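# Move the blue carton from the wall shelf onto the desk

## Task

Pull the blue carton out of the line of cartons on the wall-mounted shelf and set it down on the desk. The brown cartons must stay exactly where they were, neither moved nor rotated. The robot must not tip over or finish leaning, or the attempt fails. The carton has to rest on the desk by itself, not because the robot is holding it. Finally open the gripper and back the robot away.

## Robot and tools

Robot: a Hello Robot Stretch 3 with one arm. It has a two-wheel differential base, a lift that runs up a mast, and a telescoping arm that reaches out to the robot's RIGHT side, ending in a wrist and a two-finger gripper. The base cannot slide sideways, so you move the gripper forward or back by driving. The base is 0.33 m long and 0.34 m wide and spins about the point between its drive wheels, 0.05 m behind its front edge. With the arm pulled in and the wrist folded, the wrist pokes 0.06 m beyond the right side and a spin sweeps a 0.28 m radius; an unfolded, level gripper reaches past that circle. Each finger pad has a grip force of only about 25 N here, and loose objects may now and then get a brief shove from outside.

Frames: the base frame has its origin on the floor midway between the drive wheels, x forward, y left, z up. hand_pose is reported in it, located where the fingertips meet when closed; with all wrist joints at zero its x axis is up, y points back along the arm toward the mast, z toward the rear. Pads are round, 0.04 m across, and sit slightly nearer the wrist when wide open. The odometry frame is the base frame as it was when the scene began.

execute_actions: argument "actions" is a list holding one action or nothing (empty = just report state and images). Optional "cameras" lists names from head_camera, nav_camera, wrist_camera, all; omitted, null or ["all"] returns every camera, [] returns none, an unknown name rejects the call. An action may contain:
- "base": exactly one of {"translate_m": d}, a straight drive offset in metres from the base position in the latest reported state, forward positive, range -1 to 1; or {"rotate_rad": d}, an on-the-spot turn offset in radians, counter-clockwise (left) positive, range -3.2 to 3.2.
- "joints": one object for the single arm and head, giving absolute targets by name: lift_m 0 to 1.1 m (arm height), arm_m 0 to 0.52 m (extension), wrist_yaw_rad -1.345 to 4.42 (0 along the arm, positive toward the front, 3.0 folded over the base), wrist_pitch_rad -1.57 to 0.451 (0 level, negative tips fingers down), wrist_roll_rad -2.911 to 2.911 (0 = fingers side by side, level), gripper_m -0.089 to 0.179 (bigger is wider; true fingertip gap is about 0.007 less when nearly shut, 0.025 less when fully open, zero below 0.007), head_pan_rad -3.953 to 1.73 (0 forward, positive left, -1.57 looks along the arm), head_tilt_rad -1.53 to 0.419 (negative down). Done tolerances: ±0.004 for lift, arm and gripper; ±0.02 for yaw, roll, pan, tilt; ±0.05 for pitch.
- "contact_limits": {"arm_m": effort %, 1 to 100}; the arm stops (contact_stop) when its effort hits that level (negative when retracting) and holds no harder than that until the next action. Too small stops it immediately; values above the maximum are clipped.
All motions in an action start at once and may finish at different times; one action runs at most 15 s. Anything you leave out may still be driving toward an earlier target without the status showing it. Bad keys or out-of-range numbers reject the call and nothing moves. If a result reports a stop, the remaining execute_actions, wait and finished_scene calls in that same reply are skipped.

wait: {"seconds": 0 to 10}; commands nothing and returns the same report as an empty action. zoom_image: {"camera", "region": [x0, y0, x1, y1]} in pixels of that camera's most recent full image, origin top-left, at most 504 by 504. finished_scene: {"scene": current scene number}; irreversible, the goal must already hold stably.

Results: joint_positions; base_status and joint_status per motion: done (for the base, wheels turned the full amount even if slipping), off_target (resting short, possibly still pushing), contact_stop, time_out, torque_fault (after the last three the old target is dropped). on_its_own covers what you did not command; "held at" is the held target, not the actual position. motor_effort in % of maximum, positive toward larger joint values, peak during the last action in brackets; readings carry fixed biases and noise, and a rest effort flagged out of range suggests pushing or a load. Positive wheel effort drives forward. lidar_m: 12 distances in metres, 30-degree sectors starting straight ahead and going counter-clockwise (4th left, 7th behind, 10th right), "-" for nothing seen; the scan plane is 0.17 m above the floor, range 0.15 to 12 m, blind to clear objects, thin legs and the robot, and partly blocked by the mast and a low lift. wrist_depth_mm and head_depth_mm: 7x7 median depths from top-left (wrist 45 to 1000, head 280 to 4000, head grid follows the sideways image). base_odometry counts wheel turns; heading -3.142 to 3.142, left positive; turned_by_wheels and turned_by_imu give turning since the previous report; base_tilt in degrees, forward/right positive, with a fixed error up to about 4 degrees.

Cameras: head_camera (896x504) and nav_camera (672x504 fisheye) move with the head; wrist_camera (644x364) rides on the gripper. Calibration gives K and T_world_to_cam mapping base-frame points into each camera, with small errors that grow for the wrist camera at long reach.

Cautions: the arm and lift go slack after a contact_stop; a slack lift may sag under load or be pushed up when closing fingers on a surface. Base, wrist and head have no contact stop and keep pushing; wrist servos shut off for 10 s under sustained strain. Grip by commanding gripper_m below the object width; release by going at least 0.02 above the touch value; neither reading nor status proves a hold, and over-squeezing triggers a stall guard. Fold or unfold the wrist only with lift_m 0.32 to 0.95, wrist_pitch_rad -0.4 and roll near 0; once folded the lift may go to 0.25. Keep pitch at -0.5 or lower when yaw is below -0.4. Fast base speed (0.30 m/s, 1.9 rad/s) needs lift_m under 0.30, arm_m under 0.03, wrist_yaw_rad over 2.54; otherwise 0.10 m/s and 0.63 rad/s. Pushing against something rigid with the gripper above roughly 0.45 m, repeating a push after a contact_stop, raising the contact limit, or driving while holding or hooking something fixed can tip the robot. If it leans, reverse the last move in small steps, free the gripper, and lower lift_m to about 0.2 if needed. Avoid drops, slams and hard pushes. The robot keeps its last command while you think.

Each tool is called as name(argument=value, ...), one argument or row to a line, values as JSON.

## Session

execute_actions(
  actions=[],
)

Scene clock: 0.00 s.
base_odometry: x=+0.000 y=+0.000 heading=+0.000 (m, m, rad; odometry frame)
turned_by_wheels: +0.000 (rad since the last result)
turned_by_imu: +0.000 (rad since the last result)
base_tilt: forward=-0.5 right=-1.3 (deg)
lidar_m: 1.30 1.63 2.43 2.36 2.47 2.11 2.05 2.15 2.07 2.00 2.35 1.76
head_depth_mm: 1613 1609 1608 1617 1610 1620 1627 / 1609 1620 1627 1625 1631 1638 1345 / 1629 1627 1638 1642 1645 1644 1412 / 1642 1631 1651 1644 1653 1654 1418 / 1650 1662 1664 1665 1666 1659 1458 / 1671 1673 1673 1672 1677 1672 1368 / 1683 1681 1690 1685 1695 1690 1462
base_status: not commanded
joint_positions: lift_m=+0.572 arm_m=-0.003 wrist_yaw_rad=+2.885 wrist_pitch_rad=-0.438 wrist_roll_rad=+0.006 gripper_m=+0.037 head_pan_rad=+0.005 head_tilt_rad=-0.004
joint_status: not commanded
motor_effort: left_wheel=+0 right_wheel=+1 lift_m=+41 arm_m=+0 wrist_yaw_rad=+0 wrist_pitch_rad=+8 wrist_roll_rad=+0 gripper_m=+0 head_pan_rad=-1 head_tilt_rad=+3 (%)
hand_pose: x=+0.0351 y=+0.0722 z=+0.5805 quat_wxyz=(+0.241, +0.706, +0.063, +0.663) (m; base frame)
wrist_depth_mm: - - - - - - - / - - - - - - - / - - - - - - - / - - - - - - - / 897 - 968 974 - - - / 769 - 779 797 843 854 869 / 662 684 702 702 713 733 756
pictures: head_camera (sideways: a quarter turn clockwise sets it upright), nav_camera (sideways: a quarter turn counterclockwise sets it upright), wrist_camera
camera_calibration (this result's frames):
head_camera: T_world_to_cam=[[0.00193867, 0.0099527, -0.999949, 1.32483], [-0.0353764, 0.999325, 0.00987791, -0.00863459], [0.999372, 0.0353555, 0.00228946, -0.0547348], [0, 0, 0, 1]] pos_world=[0.0518265, -0.00262174, 1.32498]
nav_camera: T_world_to_cam=[[0.00993877, 0.024241, 0.999657, -1.26491], [0.018673, -0.999536, 0.0240524, 0.0225124], [0.999776, 0.0184275, -0.0103868, -0.0386133], [0, 0, 0, 1]] pos_world=[0.050756, 0.0538762, 1.26354]
wrist_camera: T_world_to_cam=[[0.962478, -0.265047, 0.0581953, -0.0562955], [-0.107846, -0.57041, -0.814249, 0.542843], [0.249009, 0.777421, -0.577591, 0.434414], [0, 0, 0, 1]] pos_world=[0.00455386, -0.0430001, 0.696199]
Images, in order (width x height): head_camera 896x504, nav_camera 672x504, wrist_camera 644x364.

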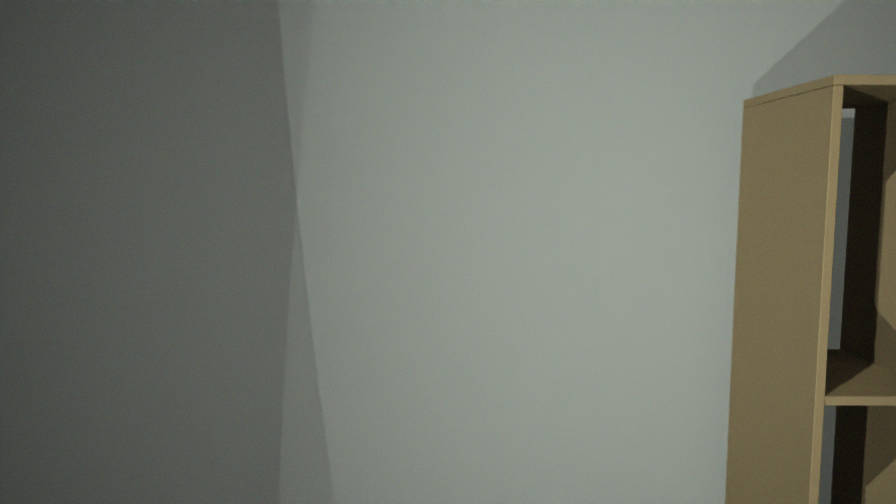

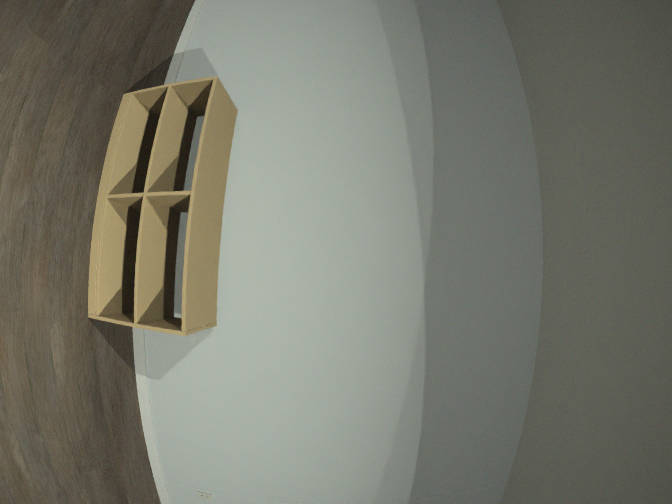

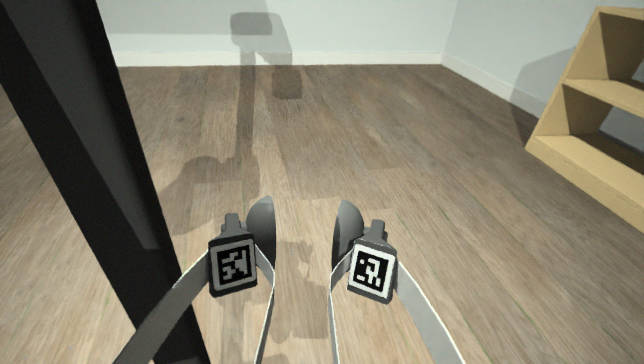

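execute_actions(
  actions=[
    {"joints":{"head_pan_rad":1.57,"head_tilt_rad":-0.25}},
  ],
  cameras=["head_camera","nav_camera"],
)

Scene clock: 4.60 s.
base_odometry: x=+0.000 y=+0.000 heading=+0.000 (m, m, rad; odometry frame)
turned_by_wheels: +0.000 (rad since the last result)
turned_by_imu: +0.001 (rad since the last result)
base_tilt: forward=-0.4 right=-1.2 (deg)
lidar_m: 1.30 1.63 2.42 2.35 2.47 2.11 2.05 2.15 2.07 2.00 2.34 1.76
head_depth_mm: 2049 2127 2229 2337 2422 2089 1610 / 2068 2143 2236 2340 2466 2105 1625 / 2065 2138 2247 2337 2490 2085 1615 / 2076 2173 2262 2336 2508 2093 1626 / 2081 2170 2275 2369 2504 2104 1617 / 2089 2196 2294 2367 2523 2093 1620 / 2100 2216 2303 2389 2532 2098 1629
base_status: not commanded
joint_positions: lift_m=+0.572 arm_m=-0.003 wrist_yaw_rad=+2.885 wrist_pitch_rad=-0.438 wrist_roll_rad=+0.006 gripper_m=+0.037 head_pan_rad=+1.563 head_tilt_rad=-0.247
joint_status: all done
motor_effort: left_wheel=+0(0) right_wheel=+1(1) lift_m=+41(41) arm_m=+0(0) wrist_yaw_rad=-1(0) wrist_pitch_rad=+8(8) wrist_roll_rad=+0(0) gripper_m=+0(0) head_pan_rad=+2(35) head_tilt_rad=-2(29) (%)
hand_pose: x=+0.0351 y=+0.0722 z=+0.5805 quat_wxyz=(+0.241, +0.706, +0.063, +0.663) (m; base frame)
wrist_depth_mm: - - - - - - - / - - - - - - - / - - - - - - - / - - - - - - - / 888 - 974 955 - - - / 771 - 776 806 840 855 870 / 664 680 695 705 719 743 748
pictures: head_camera (sideways: a quarter turn clockwise sets it upright), nav_camera (sideways: a quarter turn counterclockwise sets it upright)
camera_calibration (this result's frames):
head_camera: T_world_to_cam=[[-0.0118619, -0.238677, -0.971027, 1.28695], [-0.999664, -0.0195353, 0.0170135, -0.0120378], [-0.02303, 0.970902, -0.238365, 0.26477], [0, 0, 0, 1]] pos_world=[0.00932952, 0.0498648, 1.31298]
nav_camera: T_world_to_cam=[[-0.0221833, 0.250559, 0.967847, -1.22299], [0.999735, 0.0114884, 0.01994, 0.0218888], [-0.00612291, 0.968033, -0.250748, 0.280404], [0, 0, 0, 1]] pos_world=[-0.047296, 0.0347394, 1.25354]
Images, in order (width x height): head_camera 896x504, nav_camera 672x504.

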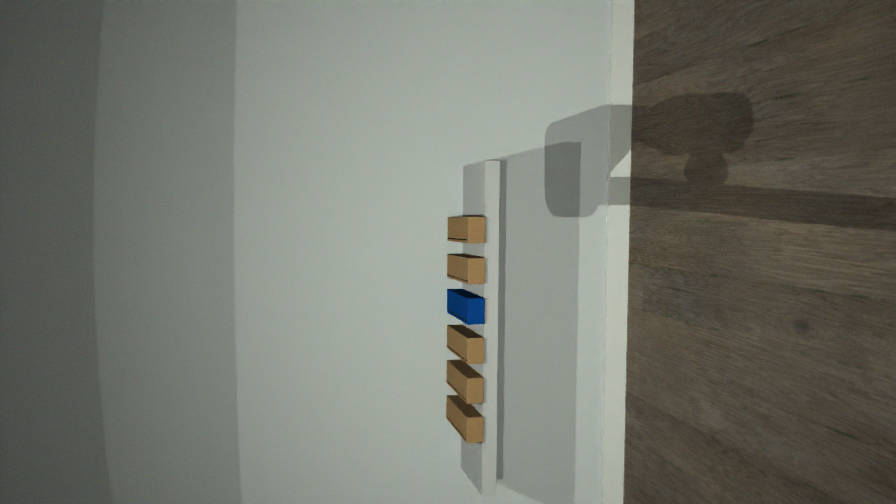

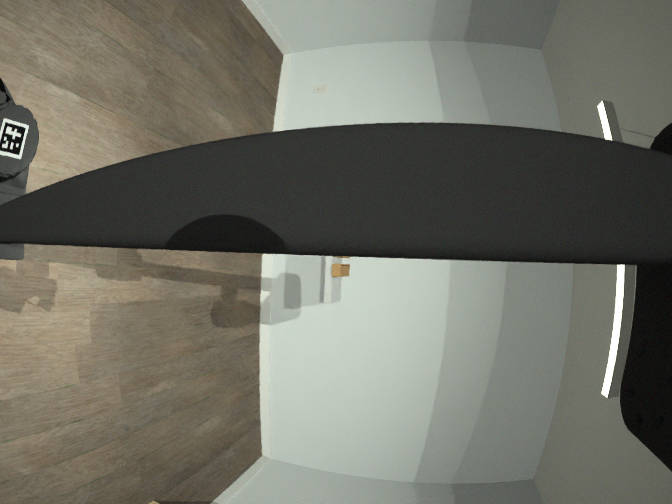

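execute_actions(
  actions=[
    {"base":{"rotate_rad":1.733},"joints":{"lift_m":0.92,"wrist_pitch_rad":-0.4,"head_pan_rad":-1.57,"head_tilt_rad":-0.9}},
  ],
  cameras=[],
)

execute_actions(
  actions=[
    {"base":{"translate_m":1.0},"joints":{"wrist_yaw_rad":0,"gripper_m":0.104}},
  ],
  cameras=[],
)

execute_actions(
  actions=[
    {"base":{"translate_m":0.61},"joints":{"wrist_pitch_rad":-1.57,"lift_m":0.93,"arm_m":0.05}},
  ],
  cameras=[],
)

execute_actions(
  actions=[
    {"base":{"rotate_rad":1.40}},
  ],
)

Scene clock: 26.30 s.
base_odometry: x=+0.000 y=+0.000 heading=+1.733 (m, m, rad; odometry frame)
turned_by_wheels: +1.733 (rad since the last result)
turned_by_imu: +1.705 (rad since the last result)
base_tilt: forward=-0.6 right=-1.3 (deg)
lidar_m: 2.36 2.49 2.06 2.05 2.27 2.07 2.00 2.06 1.30 1.35 1.63 2.37
head_depth_mm: 1439 1544 1670 - - 1217 1110 / 1461 1548 1695 1653 - 1224 1113 / 1494 1600 1754 1663 - - - / 1510 1543 1752 1679 - 1245 - / 1530 1674 1804 1681 - 1258 1134 / 1563 1677 1838 1646 1423 1259 1125 / 1595 1695 1847 1650 1433 1259 1126
base_status: done
joint_positions: lift_m=+0.919 arm_m=-0.003 wrist_yaw_rad=+2.885 wrist_pitch_rad=-0.419 wrist_roll_rad=+0.006 gripper_m=+0.037 head_pan_rad=-1.563 head_tilt_rad=-0.889
joint_status: all done
motor_effort: left_wheel=-1(7) right_wheel=+3(8) lift_m=+59(63) arm_m=+0(0) wrist_yaw_rad=+0(0) wrist_pitch_rad=+10(10) wrist_roll_rad=+0(0) gripper_m=+0(0) head_pan_rad=-4(37) head_tilt_rad=-8(53) (%)
hand_pose: x=+0.0357 y=+0.0744 z=+0.9318 quat_wxyz=(+0.235, +0.706, +0.057, +0.665) (m; base frame)
wrist_depth_mm: - - - - - - - / - - - - - - - / - - - - - - - / - - - - - - - / - - - - - - - / - - - - - - - / - - - - - - -
pictures: none
No camera images: the call's "cameras" was empty. Leave "cameras" out to get every camera's image.

Scene clock: 37.53 s.
base_odometry: x=-0.161 y=+0.987 heading=+1.733 (m, m, rad; odometry frame)
turned_by_wheels: +0.000 (rad since the last result)
turned_by_imu: +0.000 (rad since the last result)
base_tilt: forward=-0.5 right=-1.3 (deg)
lidar_m: 1.38 1.54 1.88 1.87 2.08 2.96 2.99 1.90 1.60 1.50 1.68 1.39
head_depth_mm: 1538 1745 1807 - - - 1094 / 1668 1880 1859 - - - 1113 / 1723 2005 1948 - - - 1126 / 1766 2039 1930 1587 1400 1251 1119 / 1798 2087 1933 1646 1423 1251 1124 / 1844 2159 1951 1642 1412 1257 1123 / 1880 2172 1957 1649 1425 1265 1128
base_status: done
joint_positions: lift_m=+0.919 arm_m=-0.003 wrist_yaw_rad=+0.002 wrist_pitch_rad=-0.419 wrist_roll_rad=+0.006 gripper_m=+0.104 head_pan_rad=-1.563 head_tilt_rad=-0.889
joint_status: all done
motor_effort: left_wheel=-1(5) right_wheel=+3(8) lift_m=+59(59) arm_m=+0(0) wrist_yaw_rad=-2(4) wrist_pitch_rad=+10(10) wrist_roll_rad=+0(0) gripper_m=+0(100) head_pan_rad=-3(3) head_tilt_rad=-7(8) (%)
hand_pose: x=-0.0211 y=-0.3666 z=+0.9318 quat_wxyz=(+0.690, +0.148, -0.693, -0.147) (m; base frame)
wrist_depth_mm: - - - - - - - / - - - - - - - / - - - - - - - / - - - - - - - / - - - - - - - / - - - - - - - / - - - - - - -
pictures: none
No camera images: the call's "cameras" was empty. Leave "cameras" out to get every camera's image.

Scene clock: 44.87 s.
base_odometry: x=-0.260 y=+1.589 heading=+1.733 (m, m, rad; odometry frame)
turned_by_wheels: +0.000 (rad since the last result)
turned_by_imu: +0.000 (rad since the last result)
base_tilt: forward=-0.5 right=-1.3 (deg)
lidar_m: 0.78 0.87 1.40 1.75 1.95 3.08 3.61 2.00 1.72 1.83 0.95 0.79
head_depth_mm: 1750 2011 - - - 1237 1113 / 1783 2056 2016 - - 1263 1110 / 1822 2126 2017 - - - 1118 / 1852 2148 1935 1631 1416 1230 1121 / 1904 2148 1930 1635 1422 1251 1124 / 1714 1828 1842 1641 1421 1259 1127 / 1393 1477 1549 1570 1428 1266 1131
base_status: done
joint_positions: lift_m=+0.929 arm_m=+0.050 wrist_yaw_rad=+0.001 wrist_pitch_rad=-1.564 wrist_roll_rad=+0.006 gripper_m=+0.104 head_pan_rad=-1.563 head_tilt_rad=-0.889
joint_status: all done
motor_effort: left_wheel=-1(5) right_wheel=+3(8) lift_m=+59(60) arm_m=+4(6) wrist_yaw_rad=-1(2) wrist_pitch_rad=-3(10) wrist_roll_rad=+0(0) gripper_m=+0(1) head_pan_rad=-4(3) head_tilt_rad=-8(8) (%)
hand_pose: x=-0.0217 y=-0.1721 z=+0.8117 quat_wxyz=(+0.501, +0.497, -0.502, -0.500) (m; base frame)
wrist_depth_mm: 856 883 899 908 913 906 924 / 897 908 905 927 938 943 950 / 922 938 938 948 952 941 960 / 943 997 969 - 990 - - / 992 983 - - - - - / - - - - - - - / - - - - - - -
pictures: none
No camera images: the call's "cameras" was empty. Leave "cameras" out to get every camera's image.

Scene clock: 48.03 s.
base_odometry: x=-0.260 y=+1.589 heading=+3.133 (m, m, rad; odometry frame)
turned_by_wheels: +1.400 (rad since the last result)
turned_by_imu: +1.377 (rad since the last result)
base_tilt: forward=-0.4 right=-1.4 (deg)
lidar_m: 1.76 1.83 2.53 3.53 2.41 1.72 2.01 1.11 0.81 0.79 0.82 1.13
head_depth_mm: 683 793 - - - 1242 1112 / 687 795 875 - - 1262 1113 / 690 799 881 - - - 1128 / 692 801 883 800 1395 1228 1114 / 694 805 858 796 1390 1258 1124 / 696 810 890 812 1396 1262 1128 / 700 815 890 817 1405 1266 1127
base_status: done
joint_positions: lift_m=+0.929 arm_m=+0.050 wrist_yaw_rad=+0.001 wrist_pitch_rad=-1.565 wrist_roll_rad=+0.006 gripper_m=+0.104 head_pan_rad=-1.563 head_tilt_rad=-0.889
joint_status: not commanded
motor_effort: left_wheel=-2(7) right_wheel=+3(8) lift_m=+59(59) arm_m=+3(4) wrist_yaw_rad=-2(1) wrist_pitch_rad=-3(3) wrist_roll_rad=+0(0) gripper_m=+0(1) head_pan_rad=-4(3) head_tilt_rad=-8(7) (%)
hand_pose: x=-0.0217 y=-0.1719 z=+0.8117 quat_wxyz=(+0.500, +0.497, -0.502, -0.500) (m; base frame)
wrist_depth_mm: 863 880 884 912 918 897 921 / 892 907 912 927 939 939 969 / 926 917 921 948 960 974 981 / 960 971 981 - 992 - - / 988 995 - - - - - / - - - - - - - / - - - - - - -
pictures: head_camera (sideways: a quarter turn clockwise sets it upright), nav_camera (sideways: a quarter turn counterclockwise sets it upright), wrist_camera
camera_calibration (this result's frames):
head_camera: T_world_to_cam=[[0.00397124, 0.772859, -0.634565, 0.848126], [0.999353, 0.0196079, 0.0301353, -0.0412947], [0.0357329, -0.634275, -0.772281, 0.959074], [0, 0, 0, 1]] pos_world=[0.00362943, -0.0463553, 1.28011]
nav_camera: T_world_to_cam=[[0.0302244, -0.779986, 0.625067, -0.77636], [-0.999368, -0.0352992, 0.00427543, 0.0544873], [0.0187295, -0.6248, -0.78056, 0.969564], [0, 0, 0, 1]] pos_world=[0.0597584, 0.00215734, 1.24185]
wrist_camera: T_world_to_cam=[[-0.998194, -0.0479579, 0.0361663, -0.0670641], [-0.0409982, 0.984017, 0.173288, 0.0528454], [-0.0438988, 0.171493, -0.984207, 0.991382], [0, 0, 0, 1]] pos_world=[-0.0212559, -0.225232, 0.968993]
Images, in order (width x height): head_camera 896x504, nav_camera 672x504, wrist_camera 644x364.

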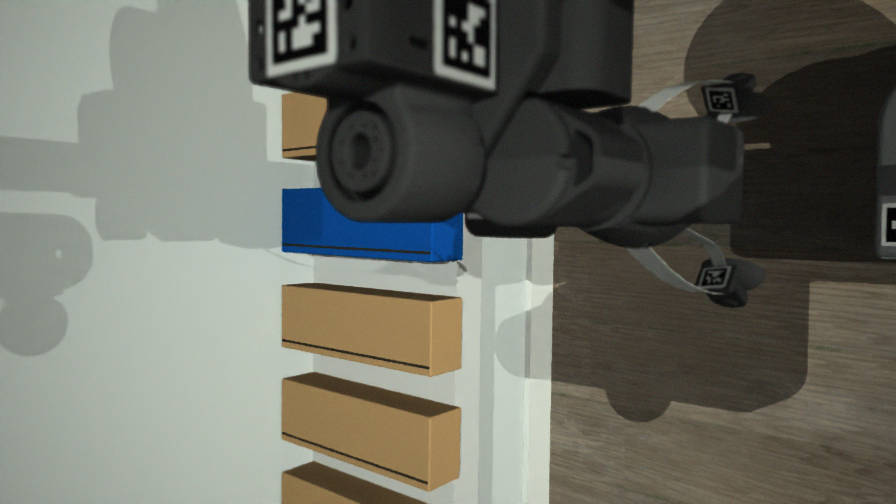

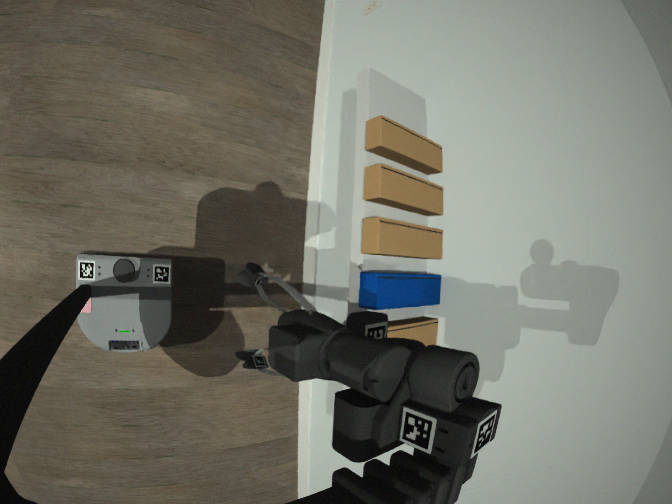

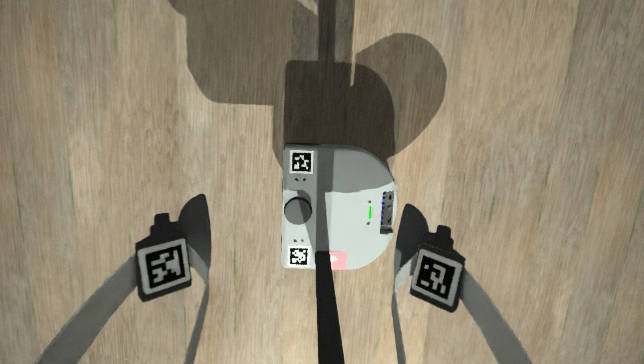

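execute_actions(
  actions=[
    {"joints":{"arm_m":0.515},"contact_limits":{"arm_m":15}},
  ],
)

Scene clock: 56.77 s.
base_odometry: x=-0.260 y=+1.589 heading=+3.133 (m, m, rad; odometry frame)
turned_by_wheels: +0.000 (rad since the last result)
turned_by_imu: +0.001 (rad since the last result)
base_tilt: forward=-0.5 right=-1.2 (deg)
lidar_m: 1.75 1.82 2.52 3.53 2.40 1.72 2.00 1.10 0.81 0.79 0.82 1.13
head_depth_mm: - 812 860 785 1372 1239 1108 / 713 797 856 767 1374 1236 1112 / - 817 876 805 1379 1244 1124 / 691 805 874 802 1390 1252 1121 / 694 805 855 796 1393 1253 1125 / 696 809 890 811 1392 1253 1126 / 700 810 889 815 1401 1260 1127
base_status: not commanded
joint_positions: lift_m=+0.929 arm_m=+0.515 wrist_yaw_rad=+0.000 wrist_pitch_rad=-1.565 wrist_roll_rad=+0.006 gripper_m=+0.104 head_pan_rad=-1.563 head_tilt_rad=-0.889
joint_status: all done
motor_effort: left_wheel=-2(1) right_wheel=+3(3) lift_m=+59(59) arm_m=+3(4) wrist_yaw_rad=+0(1) wrist_pitch_rad=-3(3) wrist_roll_rad=+0(0) gripper_m=+1(0) head_pan_rad=-5(4) head_tilt_rad=-8(8) (%)
contact_limits: arm_m 15 (drawing in: default 16, maximum 26; extending or still: default 22, maximum 35)
hand_pose: x=-0.0216 y=-0.6368 z=+0.8117 quat_wxyz=(+0.500, +0.497, -0.502, -0.500) (m; base frame)
wrist_depth_mm: 231 230 255 235 237 239 241 / 239 237 275 243 247 262 249 / 265 245 279 250 254 261 258 / 269 253 285 259 261 274 265 / 284 258 267 270 268 289 273 / 286 273 278 277 283 288 286 / - - - - - - -
pictures: head_camera (sideways: a quarter turn clockwise sets it upright), nav_camera (sideways: a quarter turn counterclockwise sets it upright), wrist_camera
camera_calibration (this result's frames):
head_camera: T_world_to_cam=[[0.00406751, 0.77292, -0.63449, 0.848027], [0.999356, 0.0194799, 0.0301365, -0.0412962], [0.0356529, -0.634204, -0.772343, 0.959155], [0, 0, 0, 1]] pos_world=[0.00362361, -0.0463529, 1.28011]
nav_camera: T_world_to_cam=[[0.0301272, -0.780051, 0.62499, -0.77626], [-0.999372, -0.0351745, 0.00427274, 0.0544909], [0.0186508, -0.624727, -0.780621, 0.969643], [0, 0, 0, 1]] pos_world=[0.0597586, 0.00215648, 1.24185]
wrist_camera: T_world_to_cam=[[-0.998244, -0.0469311, 0.0361363, -0.0886559], [-0.0399632, 0.983949, 0.173919, 0.509707], [-0.0437185, 0.17217, -0.984097, 1.07146], [0, 0, 0, 1]] pos_world=[-0.0212883, -0.690158, 0.968974]
Images, in order (width x height): head_camera 896x504, nav_camera 672x504, wrist_camera 644x364.

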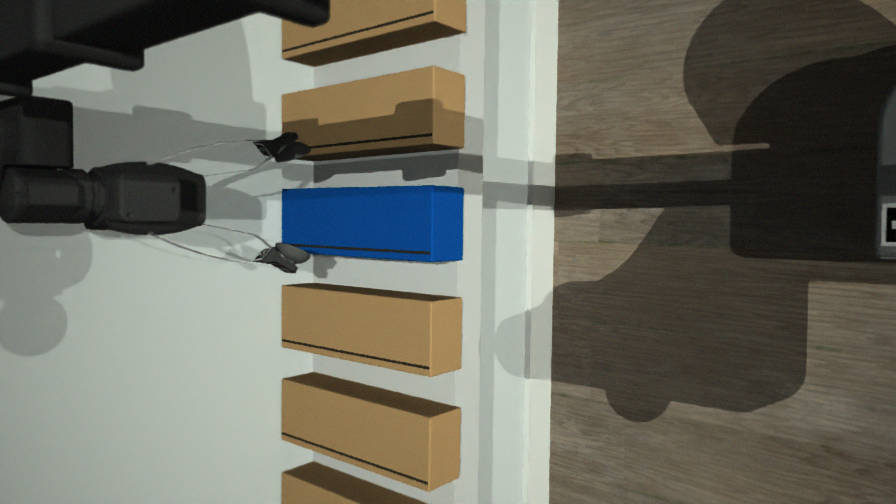

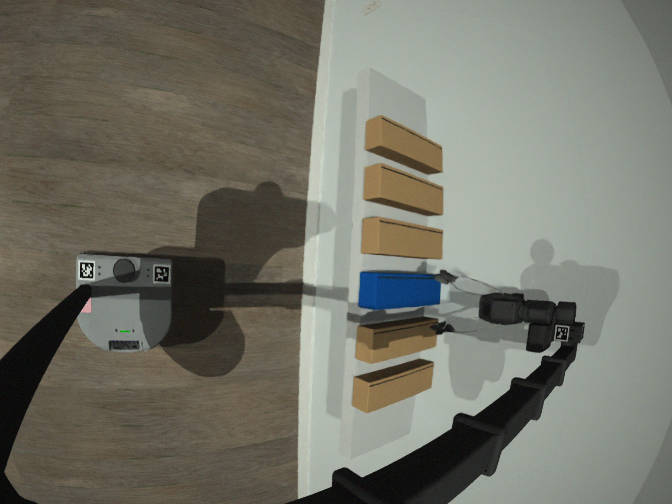

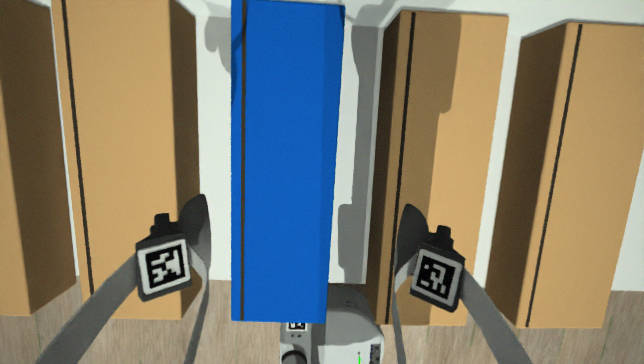

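execute_actions(
  actions=[
    {"base":{"translate_m":0.018},"joints":{"lift_m":0.875}},
  ],
  cameras=["wrist_camera","head_camera"],
)

Scene clock: 63.70 s.
base_odometry: x=-0.278 y=+1.589 heading=+3.133 (m, m, rad; odometry frame)
turned_by_wheels: +0.000 (rad since the last result)
turned_by_imu: +0.001 (rad since the last result)
base_tilt: forward=-0.5 right=-1.1 (deg)
lidar_m: 1.73 1.81 2.49 3.53 2.41 1.74 2.02 1.11 0.82 0.79 0.82 1.13
head_depth_mm: 671 - 895 787 1371 1242 1107 / - 796 841 789 1379 1243 1111 / - 799 874 795 1393 1250 1125 / 690 801 878 803 1392 1241 1121 / 696 805 877 777 1396 1257 1119 / 698 812 883 810 1404 1261 1123 / 700 813 890 815 1407 1259 1129
base_status: done
joint_positions: lift_m=+0.876 arm_m=+0.515 wrist_yaw_rad=+0.000 wrist_pitch_rad=-1.565 wrist_roll_rad=+0.006 gripper_m=+0.104 head_pan_rad=-1.563 head_tilt_rad=-0.889
joint_status: all done
motor_effort: left_wheel=-2(4) right_wheel=+3(10) lift_m=+22(56) arm_m=+4(4) wrist_yaw_rad=+0(0) wrist_pitch_rad=-3(3) wrist_roll_rad=+0(1) gripper_m=+1(0) head_pan_rad=-4(3) head_tilt_rad=-8(7) (%)
hand_pose: x=-0.0216 y=-0.6368 z=+0.7579 quat_wxyz=(+0.500, +0.497, -0.502, -0.500) (m; base frame)
wrist_depth_mm: 180 182 225 184 227 188 205 / 185 187 230 190 225 193 213 / 191 193 233 196 249 201 222 / 197 198 238 202 245 207 221 / 204 204 210 209 269 214 230 / 211 214 219 217 279 223 228 / 997 220 251 225 231 232 236
pictures: head_camera (sideways: a quarter turn clockwise sets it upright), wrist_camera
camera_calibration (this result's frames):
head_camera: T_world_to_cam=[[0.00406733, 0.772921, -0.63449, 0.848027], [0.999356, 0.0194801, 0.0301365, -0.0412963], [0.0356531, -0.634204, -0.772344, 0.959156], [0, 0, 0, 1]] pos_world=[0.00362362, -0.0463528, 1.28011]
wrist_camera: T_world_to_cam=[[-0.998244, -0.0469309, 0.0361363, -0.0867122], [-0.039963, 0.983949, 0.173919, 0.519062], [-0.0437185, 0.17217, -0.984097, 1.01853], [0, 0, 0, 1]] pos_world=[-0.0212883, -0.69016, 0.915187]
Images, in order (width x height): head_camera 896x504, wrist_camera 644x364.

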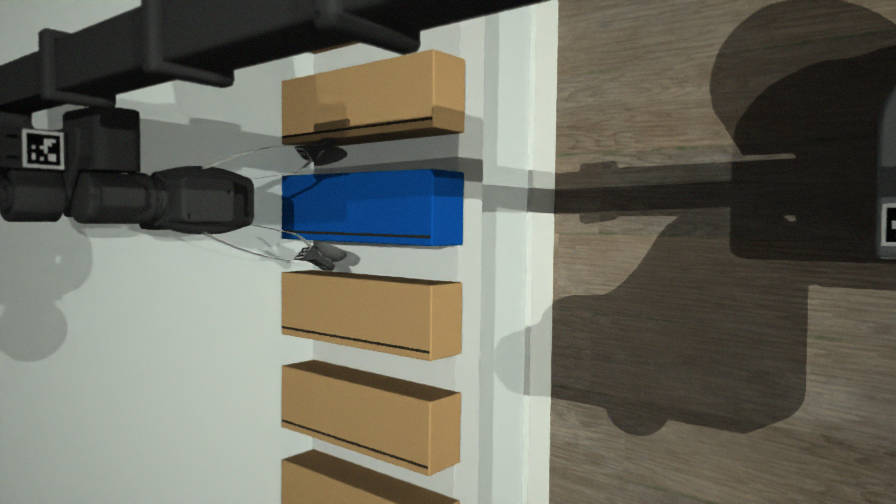

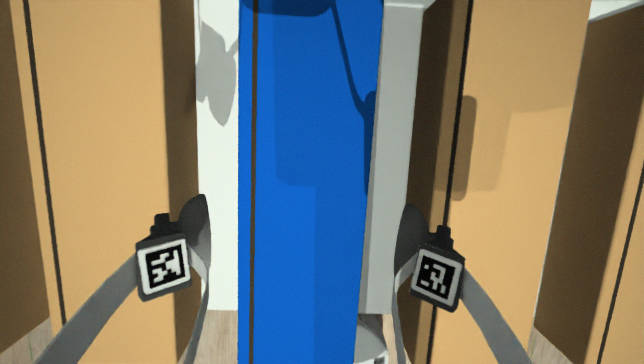

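execute_actions(
  actions=[
    {"joints":{"lift_m":0.818}},
  ],
  cameras=["wrist_camera"],
)

execute_actions(
  actions=[
    {"joints":{"gripper_m":0.045}},
  ],
  cameras=["wrist_camera"],
)

Scene clock: 68.63 s.
base_odometry: x=-0.278 y=+1.589 heading=+3.133 (m, m, rad; odometry frame)
turned_by_wheels: +0.000 (rad since the last result)
turned_by_imu: +0.001 (rad since the last result)
base_tilt: forward=-0.6 right=-1.1 (deg)
lidar_m: 1.74 1.81 2.49 3.53 2.41 1.74 2.02 1.10 0.81 0.79 0.82 1.13
head_depth_mm: 684 776 - - 1370 1239 1115 / 661 834 825 786 1373 1244 1110 / 663 - 856 794 1391 1248 1124 / 693 802 875 801 1388 1248 1120 / 694 805 879 777 1393 1252 1120 / 697 810 883 811 1397 1256 1121 / 699 813 891 817 1407 1260 1123
base_status: not commanded
joint_positions: lift_m=+0.819 arm_m=+0.515 wrist_yaw_rad=+0.000 wrist_pitch_rad=-1.565 wrist_roll_rad=+0.006 gripper_m=+0.104 head_pan_rad=-1.563 head_tilt_rad=-0.889
joint_status: all done
motor_effort: left_wheel=-2(1) right_wheel=+3(3) lift_m=+22(23) arm_m=+3(4) wrist_yaw_rad=+0(0) wrist_pitch_rad=-3(3) wrist_roll_rad=+0(0) gripper_m=+0(0) head_pan_rad=-4(4) head_tilt_rad=-7(8) (%)
hand_pose: x=-0.0216 y=-0.6368 z=+0.7010 quat_wxyz=(+0.500, +0.497, -0.502, -0.500) (m; base frame)
wrist_depth_mm: 128 158 131 132 184 136 135 / 132 160 135 135 183 140 140 / 136 162 139 140 195 144 144 / 140 165 144 145 197 149 149 / 145 154 148 150 177 153 154 / 150 170 153 154 218 158 160 / - 171 159 160 209 163 167
pictures: wrist_camera
camera_calibration (this result's frames):
wrist_camera: T_world_to_cam=[[-0.998244, -0.0469312, 0.0361363, -0.0846528], [-0.0399633, 0.983949, 0.173919, 0.528976], [-0.0437185, 0.172169, -0.984097, 0.962436], [0, 0, 0, 1]] pos_world=[-0.0212883, -0.69016, 0.858191]
Images, in order (width x height): wrist_camera 644x364.

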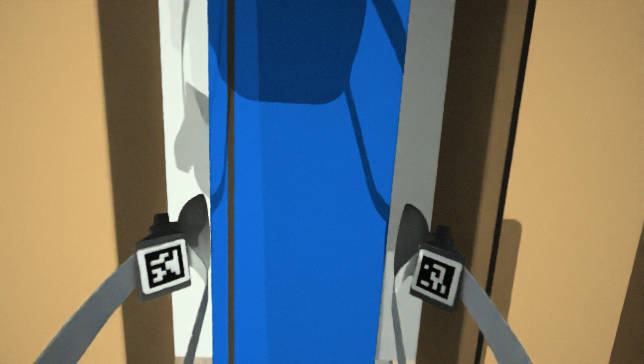

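Scene clock: 69.70 s.
base_odometry: x=-0.278 y=+1.589 heading=+3.133 (m, m, rad; odometry frame)
turned_by_wheels: +0.000 (rad since the last result)
turned_by_imu: +0.000 (rad since the last result)
base_tilt: forward=-0.6 right=-1.2 (deg)
lidar_m: 1.74 1.81 2.49 3.53 2.41 1.74 2.02 1.10 0.81 0.79 0.82 1.13
head_depth_mm: 684 774 - - 1366 1244 1111 / 659 834 826 789 1374 1240 1116 / 663 - 868 794 1382 1236 1125 / 692 806 871 803 1389 1256 1116 / 694 807 876 775 1392 1253 1119 / 696 811 885 811 1402 1259 1123 / 701 814 888 818 1402 1262 1126
base_status: not commanded
joint_positions: lift_m=+0.819 arm_m=+0.515 wrist_yaw_rad=+0.000 wrist_pitch_rad=-1.565 wrist_roll_rad=+0.006 gripper_m=+0.071 head_pan_rad=-1.563 head_tilt_rad=-0.889
joint_status: gripper_m off_target (ended at +0.071, target +0.045)
motor_effort: left_wheel=-2(2) right_wheel=+3(3) lift_m=+22(22) arm_m=+4(3) wrist_yaw_rad=+0(0) wrist_pitch_rad=-3(3) wrist_roll_rad=+0(0) gripper_m=-100(100) head_pan_rad=-3(3) head_tilt_rad=-8(8) (%)
hand_pose: x=-0.0216 y=-0.6368 z=+0.7010 quat_wxyz=(+0.500, +0.497, -0.502, -0.500) (m; base frame)
wrist_depth_mm: 128 159 130 131 133 136 136 / 132 161 134 134 182 140 140 / 136 163 138 139 180 143 144 / 140 165 142 143 196 149 149 / 145 155 146 147 150 153 154 / 150 155 152 153 156 158 160 / 154 172 157 158 209 164 167
pictures: wrist_camera
camera_calibration (this result's frames):
wrist_camera: T_world_to_cam=[[-0.998244, -0.0469309, 0.0361363, -0.0846526], [-0.0399629, 0.983949, 0.173919, 0.528976], [-0.0437185, 0.17217, -0.984097, 0.962436], [0, 0, 0, 1]] pos_world=[-0.0212883, -0.69016, 0.858191]
Images, in order (width x height): wrist_camera 644x364.

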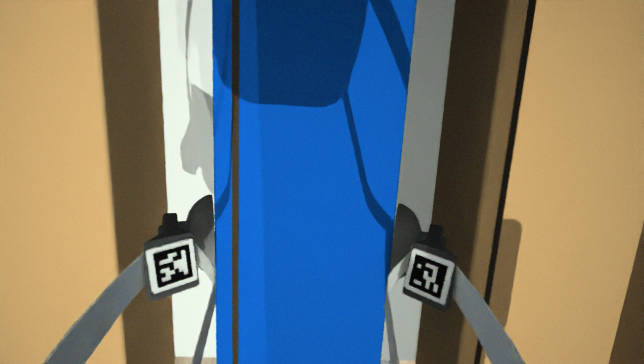

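execute_actions(
  actions=[
    {"joints":{"lift_m":0.95}},
  ],
  cameras=["wrist_camera"],
)

execute_actions(
  actions=[
    {"joints":{"arm_m":0.12,"head_pan_rad":1.57,"head_tilt_rad":-0.4}},
  ],
)

Scene clock: 79.47 s.
base_odometry: x=-0.278 y=+1.589 heading=+3.133 (m, m, rad; odometry frame)
turned_by_wheels: +0.000 (rad since the last result)
turned_by_imu: +0.001 (rad since the last result)
base_tilt: forward=-0.6 right=-1.2 (deg)
lidar_m: 1.74 1.81 2.50 3.51 2.41 1.74 2.02 1.11 0.81 0.79 0.82 1.13
head_depth_mm: - 794 864 785 1362 1238 1112 / 699 795 846 787 1389 1238 1113 / - 767 665 826 1381 1256 1125 / 693 783 832 831 1391 1251 1119 / 694 806 876 777 1383 1253 1124 / 698 809 882 810 1397 1257 1127 / 700 813 886 814 1403 1260 1128
base_status: not commanded
joint_positions: lift_m=+0.949 arm_m=+0.515 wrist_yaw_rad=+0.000 wrist_pitch_rad=-1.565 wrist_roll_rad=+0.006 gripper_m=+0.049 head_pan_rad=-1.563 head_tilt_rad=-0.889
joint_status: all done
on_its_own: gripper_m moved -0.022 to your old target +0.045
motor_effort: left_wheel=-1(2) right_wheel=+3(3) lift_m=+59(62) arm_m=+4(4) wrist_yaw_rad=+0(0) wrist_pitch_rad=-3(3) wrist_roll_rad=+0(0) gripper_m=-58(59) head_pan_rad=-4(4) head_tilt_rad=-8(8) (%)
hand_pose: x=-0.0216 y=-0.6368 z=+0.8317 quat_wxyz=(+0.500, +0.497, -0.502, -0.500) (m; base frame)
wrist_depth_mm: 267 249 128 128 131 258 256 / 269 256 132 132 261 269 269 / 272 264 137 136 269 283 277 / 274 273 141 141 279 291 285 / 282 282 144 146 287 300 299 / 295 - 150 150 153 315 311 / - - 155 156 - - -
pictures: wrist_camera
camera_calibration (this result's frames):
wrist_camera: T_world_to_cam=[[-0.998244, -0.0469308, 0.0361363, -0.0893781], [-0.0399629, 0.983949, 0.173919, 0.506234], [-0.0437185, 0.17217, -0.984097, 1.09113], [0, 0, 0, 1]] pos_world=[-0.0212883, -0.690162, 0.98896]
Images, in order (width x height): wrist_camera 644x364.

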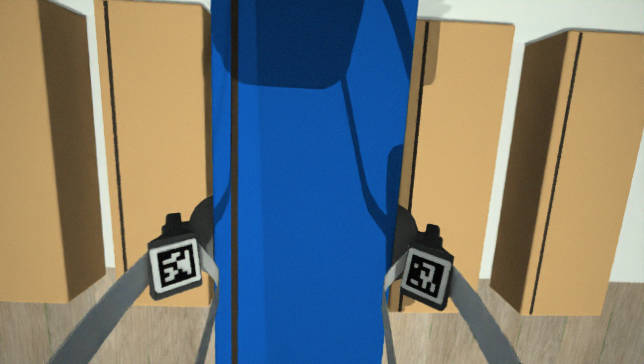

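Scene clock: 83.57 s.
base_odometry: x=-0.278 y=+1.589 heading=+3.133 (m, m, rad; odometry frame)
turned_by_wheels: +0.000 (rad since the last result)
turned_by_imu: +0.001 (rad since the last result)
base_tilt: forward=-0.5 right=-1.1 (deg)
lidar_m: 1.74 1.81 2.49 3.54 2.41 1.74 2.02 1.10 0.81 0.79 0.82 1.13
head_depth_mm: 3366 3583 3876 3136 2228 1706 1392 / 3347 3593 3853 3161 2226 1719 1391 / 3415 3621 3902 3167 2244 1717 1394 / 3347 3627 3899 3193 2244 1724 1397 / 3334 3593 3931 3216 2241 1731 1405 / 3375 3613 3865 3235 2249 1724 1449 / 3447 3647 - 3169 2300 - -
base_status: not commanded
joint_positions: lift_m=+0.949 arm_m=+0.120 wrist_yaw_rad=+0.000 wrist_pitch_rad=-1.566 wrist_roll_rad=+0.006 gripper_m=+0.049 head_pan_rad=+1.563 head_tilt_rad=-0.409
joint_status: all done
motor_effort: left_wheel=-2(1) right_wheel=+3(3) lift_m=+59(59) arm_m=-3(4) wrist_yaw_rad=+0(0) wrist_pitch_rad=-3(3) wrist_roll_rad=+0(0) gripper_m=-59(59) head_pan_rad=+2(35) head_tilt_rad=+6(44) (%)
hand_pose: x=-0.0216 y=-0.2426 z=+0.8317 quat_wxyz=(+0.500, +0.497, -0.502, -0.500) (m; base frame)
wrist_depth_mm: 898 892 128 128 131 936 947 / 927 924 132 132 930 963 965 / 955 955 136 137 - - - / 978 976 141 141 - - - / - - 144 146 - - - / - - 150 151 154 - - / - - 156 156 - - -
pictures: head_camera (sideways: a quarter turn clockwise sets it upright), nav_camera (sideways: a quarter turn counterclockwise sets it upright), wrist_camera
camera_calibration (this result's frames):
head_camera: T_world_to_cam=[[-0.013014, -0.392079, -0.919839, 1.22012], [-0.999636, -0.0166373, 0.0212346, -0.0175295], [-0.0236293, 0.919781, -0.39172, 0.464358], [0, 0, 0, 1]] pos_world=[0.00932806, 0.050984, 1.30458]
nav_camera: T_world_to_cam=[[-0.0210388, 0.40329, 0.91483, -1.15378], [0.999756, 0.0146523, 0.0165326, 0.0263286], [-0.00673697, 0.914955, -0.4035, 0.479206], [0, 0, 0, 1]] pos_world=[-0.0473678, 0.0264697, 1.24843]
wrist_camera: T_world_to_cam=[[-0.998244, -0.0469438, 0.0361198, -0.0708685], [-0.0399631, 0.983887, 0.174266, 0.118072], [-0.0437186, 0.172517, -0.984036, 1.0233], [0, 0, 0, 1]] pos_world=[-0.0212883, -0.296034, 0.98895]
Images, in order (width x height): head_camera 896x504, nav_camera 672x504, wrist_camera 644x364.

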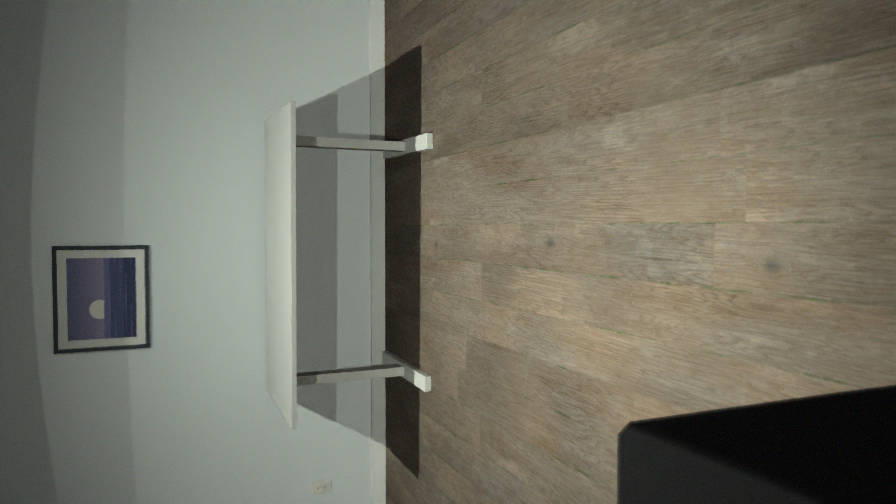

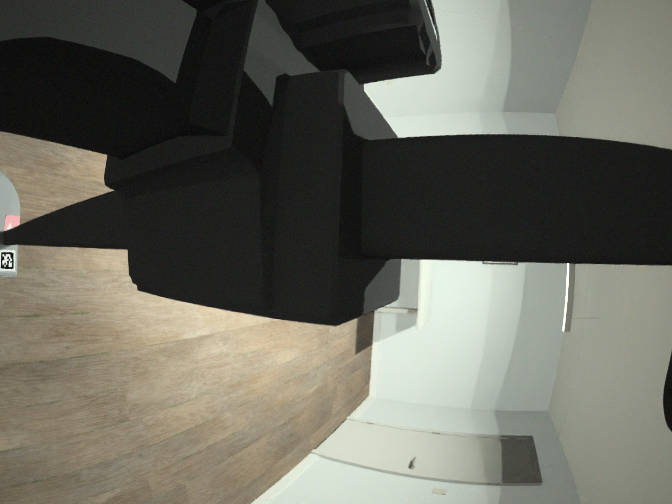

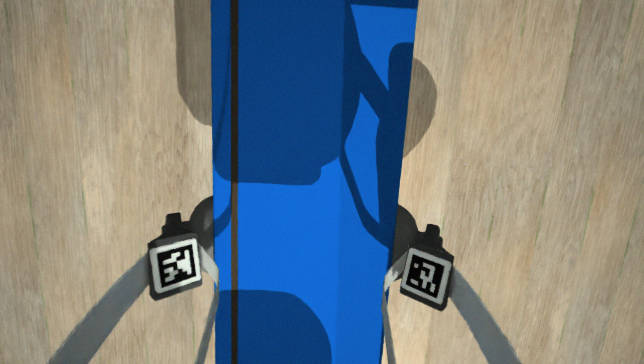

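execute_actions(
  actions=[
    {"base":{"rotate_rad":1.571},"joints":{"head_pan_rad":0,"head_tilt_rad":-0.5,"lift_m":0.98}},
  ],
  cameras=[],
)

execute_actions(
  actions=[
    {"base":{"translate_m":1.0}},
  ],
  cameras=[],
)

execute_actions(
  actions=[
    {"base":{"translate_m":1.0}},
  ],
)

Scene clock: 94.50 s.
base_odometry: x=-0.278 y=+1.589 heading=-1.580 (m, m, rad; odometry frame)
turned_by_wheels: +1.571 (rad since the last result)
turned_by_imu: +1.546 (rad since the last result)
base_tilt: forward=-0.6 right=-1.2 (deg)
lidar_m: 3.59 2.41 1.74 2.02 1.11 0.82 0.79 0.82 1.12 1.74 1.80 2.47
head_depth_mm: 3344 3651 3780 2648 1986 1576 1305 / 3310 3542 3736 2666 1984 1574 1314 / 3348 3534 3825 2658 1975 1587 1314 / 3351 3560 3814 2684 1991 1590 1310 / 3315 3551 3865 2717 1994 1588 1311 / 3418 3649 3822 2715 2006 1585 1326 / 3356 3726 3854 2707 1998 1605 1323
base_status: done
joint_positions: lift_m=+0.979 arm_m=+0.120 wrist_yaw_rad=+0.000 wrist_pitch_rad=-1.566 wrist_roll_rad=+0.006 gripper_m=+0.049 head_pan_rad=+0.007 head_tilt_rad=-0.494
joint_status: all done
motor_effort: left_wheel=-1(8) right_wheel=+3(9) lift_m=+59(60) arm_m=-3(3) wrist_yaw_rad=+0(0) wrist_pitch_rad=-3(2) wrist_roll_rad=+0(0) gripper_m=-58(59) head_pan_rad=-4(37) head_tilt_rad=-4(20) (%)
hand_pose: x=-0.0216 y=-0.2426 z=+0.8617 quat_wxyz=(+0.500, +0.497, -0.502, -0.501) (m; base frame)
wrist_depth_mm: 916 917 128 129 131 973 848 / 949 975 132 132 987 996 842 / 966 986 136 136 - - 831 / - - 141 141 - - 830 / - - 145 145 - - 819 / - - 150 151 153 - 812 / - - 155 156 - - 807
pictures: none
No camera images: the call's "cameras" was empty. Leave "cameras" out to get every camera's image.

Scene clock: 105.47 s.
base_odometry: x=-0.287 y=+0.589 heading=-1.580 (m, m, rad; odometry frame)
turned_by_wheels: +0.000 (rad since the last result)
turned_by_imu: -0.001 (rad since the last result)
base_tilt: forward=-0.5 right=-1.3 (deg)
lidar_m: 2.54 2.65 1.79 1.63 2.09 1.84 1.78 1.85 1.80 1.74 1.81 2.45
head_depth_mm: 2497 2723 2930 2628 1974 1574 1309 / 2493 2674 2928 2657 1992 1584 1315 / 2523 2655 2949 2675 1993 1582 1316 / 2510 2673 2989 2676 1998 1590 1316 / 2510 2706 2996 2675 1992 1595 1313 / 2515 2717 2942 2717 1992 1587 1316 / 2553 2767 3040 2710 2006 1590 1329
base_status: done
joint_positions: lift_m=+0.979 arm_m=+0.120 wrist_yaw_rad=+0.000 wrist_pitch_rad=-1.566 wrist_roll_rad=+0.006 gripper_m=+0.049 head_pan_rad=+0.007 head_tilt_rad=-0.494
joint_status: not commanded
motor_effort: left_wheel=-2(5) right_wheel=+2(9) lift_m=+60(60) arm_m=-3(3) wrist_yaw_rad=-1(1) wrist_pitch_rad=-2(2) wrist_roll_rad=+0(0) gripper_m=-59(59) head_pan_rad=-4(3) head_tilt_rad=-5(4) (%)
hand_pose: x=-0.0216 y=-0.2426 z=+0.8617 quat_wxyz=(+0.500, +0.497, -0.502, -0.501) (m; base frame)
wrist_depth_mm: 915 922 128 128 131 971 959 / 965 965 132 132 975 985 - / 970 990 137 137 - - - / - - 141 141 - - - / - - 145 146 - - - / - - 150 150 153 - - / - - 155 156 - - -
pictures: none
No camera images: the call's "cameras" was empty. Leave "cameras" out to get every camera's image.

Scene clock: 116.43 s.
base_odometry: x=-0.296 y=-0.411 heading=-1.580 (m, m, rad; odometry frame)
turned_by_wheels: +0.000 (rad since the last result)
turned_by_imu: +0.000 (rad since the last result)
base_tilt: forward=-0.5 right=-1.2 (deg)
lidar_m: 1.98 1.71 2.10 1.60 2.09 2.87 2.77 2.48 1.81 1.74 1.78 1.57
head_depth_mm: 1646 1785 1810 1645 1850 1578 1311 / 1652 1802 1827 2159 1985 1571 1313 / 1666 1806 1838 2163 1992 1583 1322 / 1659 1815 1859 2200 1987 1591 1310 / 1644 1815 1850 2199 1985 1593 1316 / 1656 1817 1870 2203 2001 1598 1322 / 1660 1825 1868 2200 1936 1595 1325
base_status: done
joint_positions: lift_m=+0.979 arm_m=+0.120 wrist_yaw_rad=+0.000 wrist_pitch_rad=-1.566 wrist_roll_rad=+0.006 gripper_m=+0.049 head_pan_rad=+0.007 head_tilt_rad=-0.494
joint_status: not commanded
motor_effort: left_wheel=-1(5) right_wheel=+2(9) lift_m=+59(60) arm_m=-3(3) wrist_yaw_rad=-1(0) wrist_pitch_rad=-3(2) wrist_roll_rad=+0(0) gripper_m=-59(59) head_pan_rad=-4(4) head_tilt_rad=-4(4) (%)
hand_pose: x=-0.0216 y=-0.2426 z=+0.8617 quat_wxyz=(+0.500, +0.497, -0.502, -0.501) (m; base frame)
wrist_depth_mm: 928 930 128 128 131 965 973 / 954 966 132 132 961 - - / 968 994 136 137 - - - / - - 141 141 - - - / - - 145 146 - - - / - - 150 151 154 - - / - - 155 156 - - -
pictures: head_camera (sideways: a quarter turn clockwise sets it upright), nav_camera (sideways: a quarter turn counterclockwise sets it upright), wrist_camera
camera_calibration (this result's frames):
head_camera: T_world_to_cam=[[-0.469241, 0.00659811, -0.883045, 1.1749], [-0.0296897, 0.999289, 0.0232435, -0.026059], [0.882571, 0.0371241, -0.468711, 0.559017], [0, 0, 0, 1]] pos_world=[0.0571659, -0.0024647, 1.30011]
nav_camera: T_world_to_cam=[[0.479474, 0.0276153, 0.877121, -1.10764], [0.0309345, -0.999415, 0.0145553, 0.0348143], [0.877011, 0.0201544, -0.480048, 0.573423], [0, 0, 0, 1]] pos_world=[0.0271089, 0.0538246, 1.2463]
wrist_camera: T_world_to_cam=[[-0.998244, -0.0469623, 0.0361171, -0.0719534], [-0.0399792, 0.983876, 0.174325, 0.112779], [-0.0437215, 0.172575, -0.984026, 1.05282], [0, 0, 0, 1]] pos_world=[-0.0212874, -0.29603, 1.01894]
Images, in order (width x height): head_camera 896x504, nav_camera 672x504, wrist_camera 644x364.

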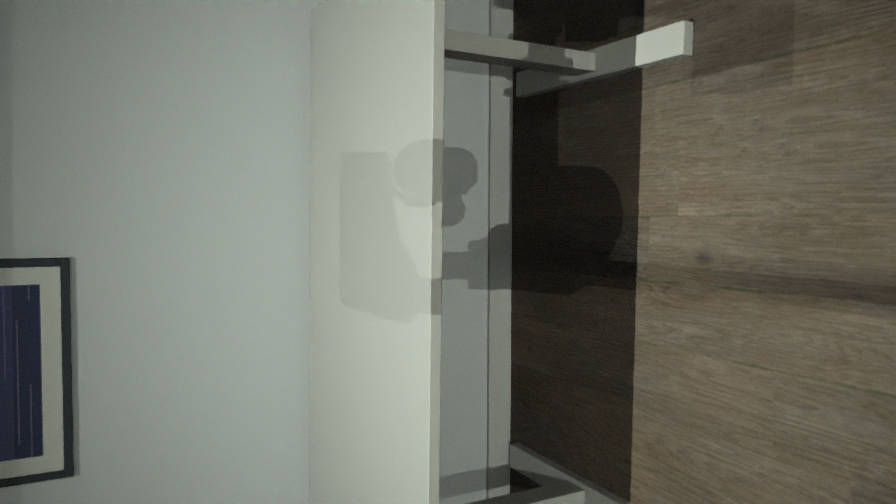

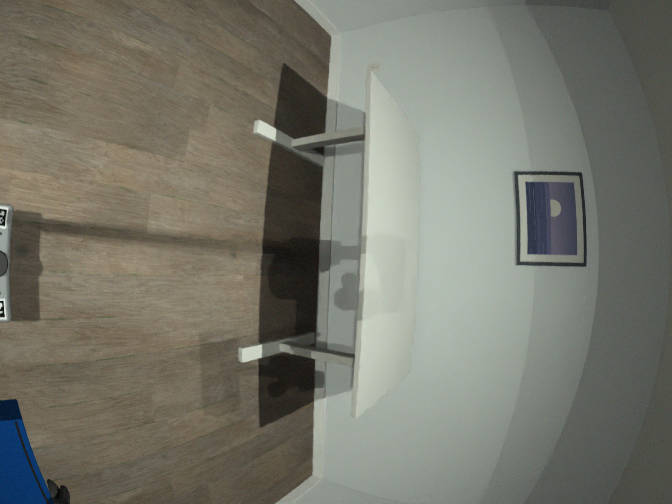

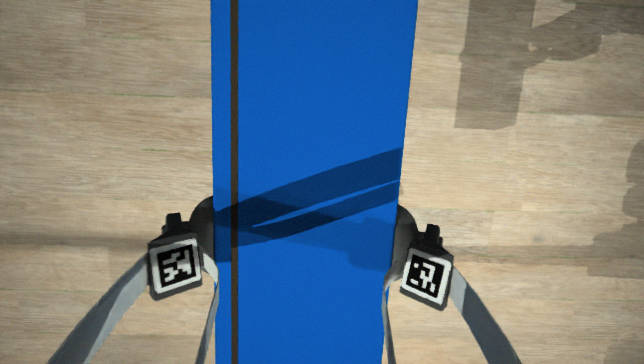

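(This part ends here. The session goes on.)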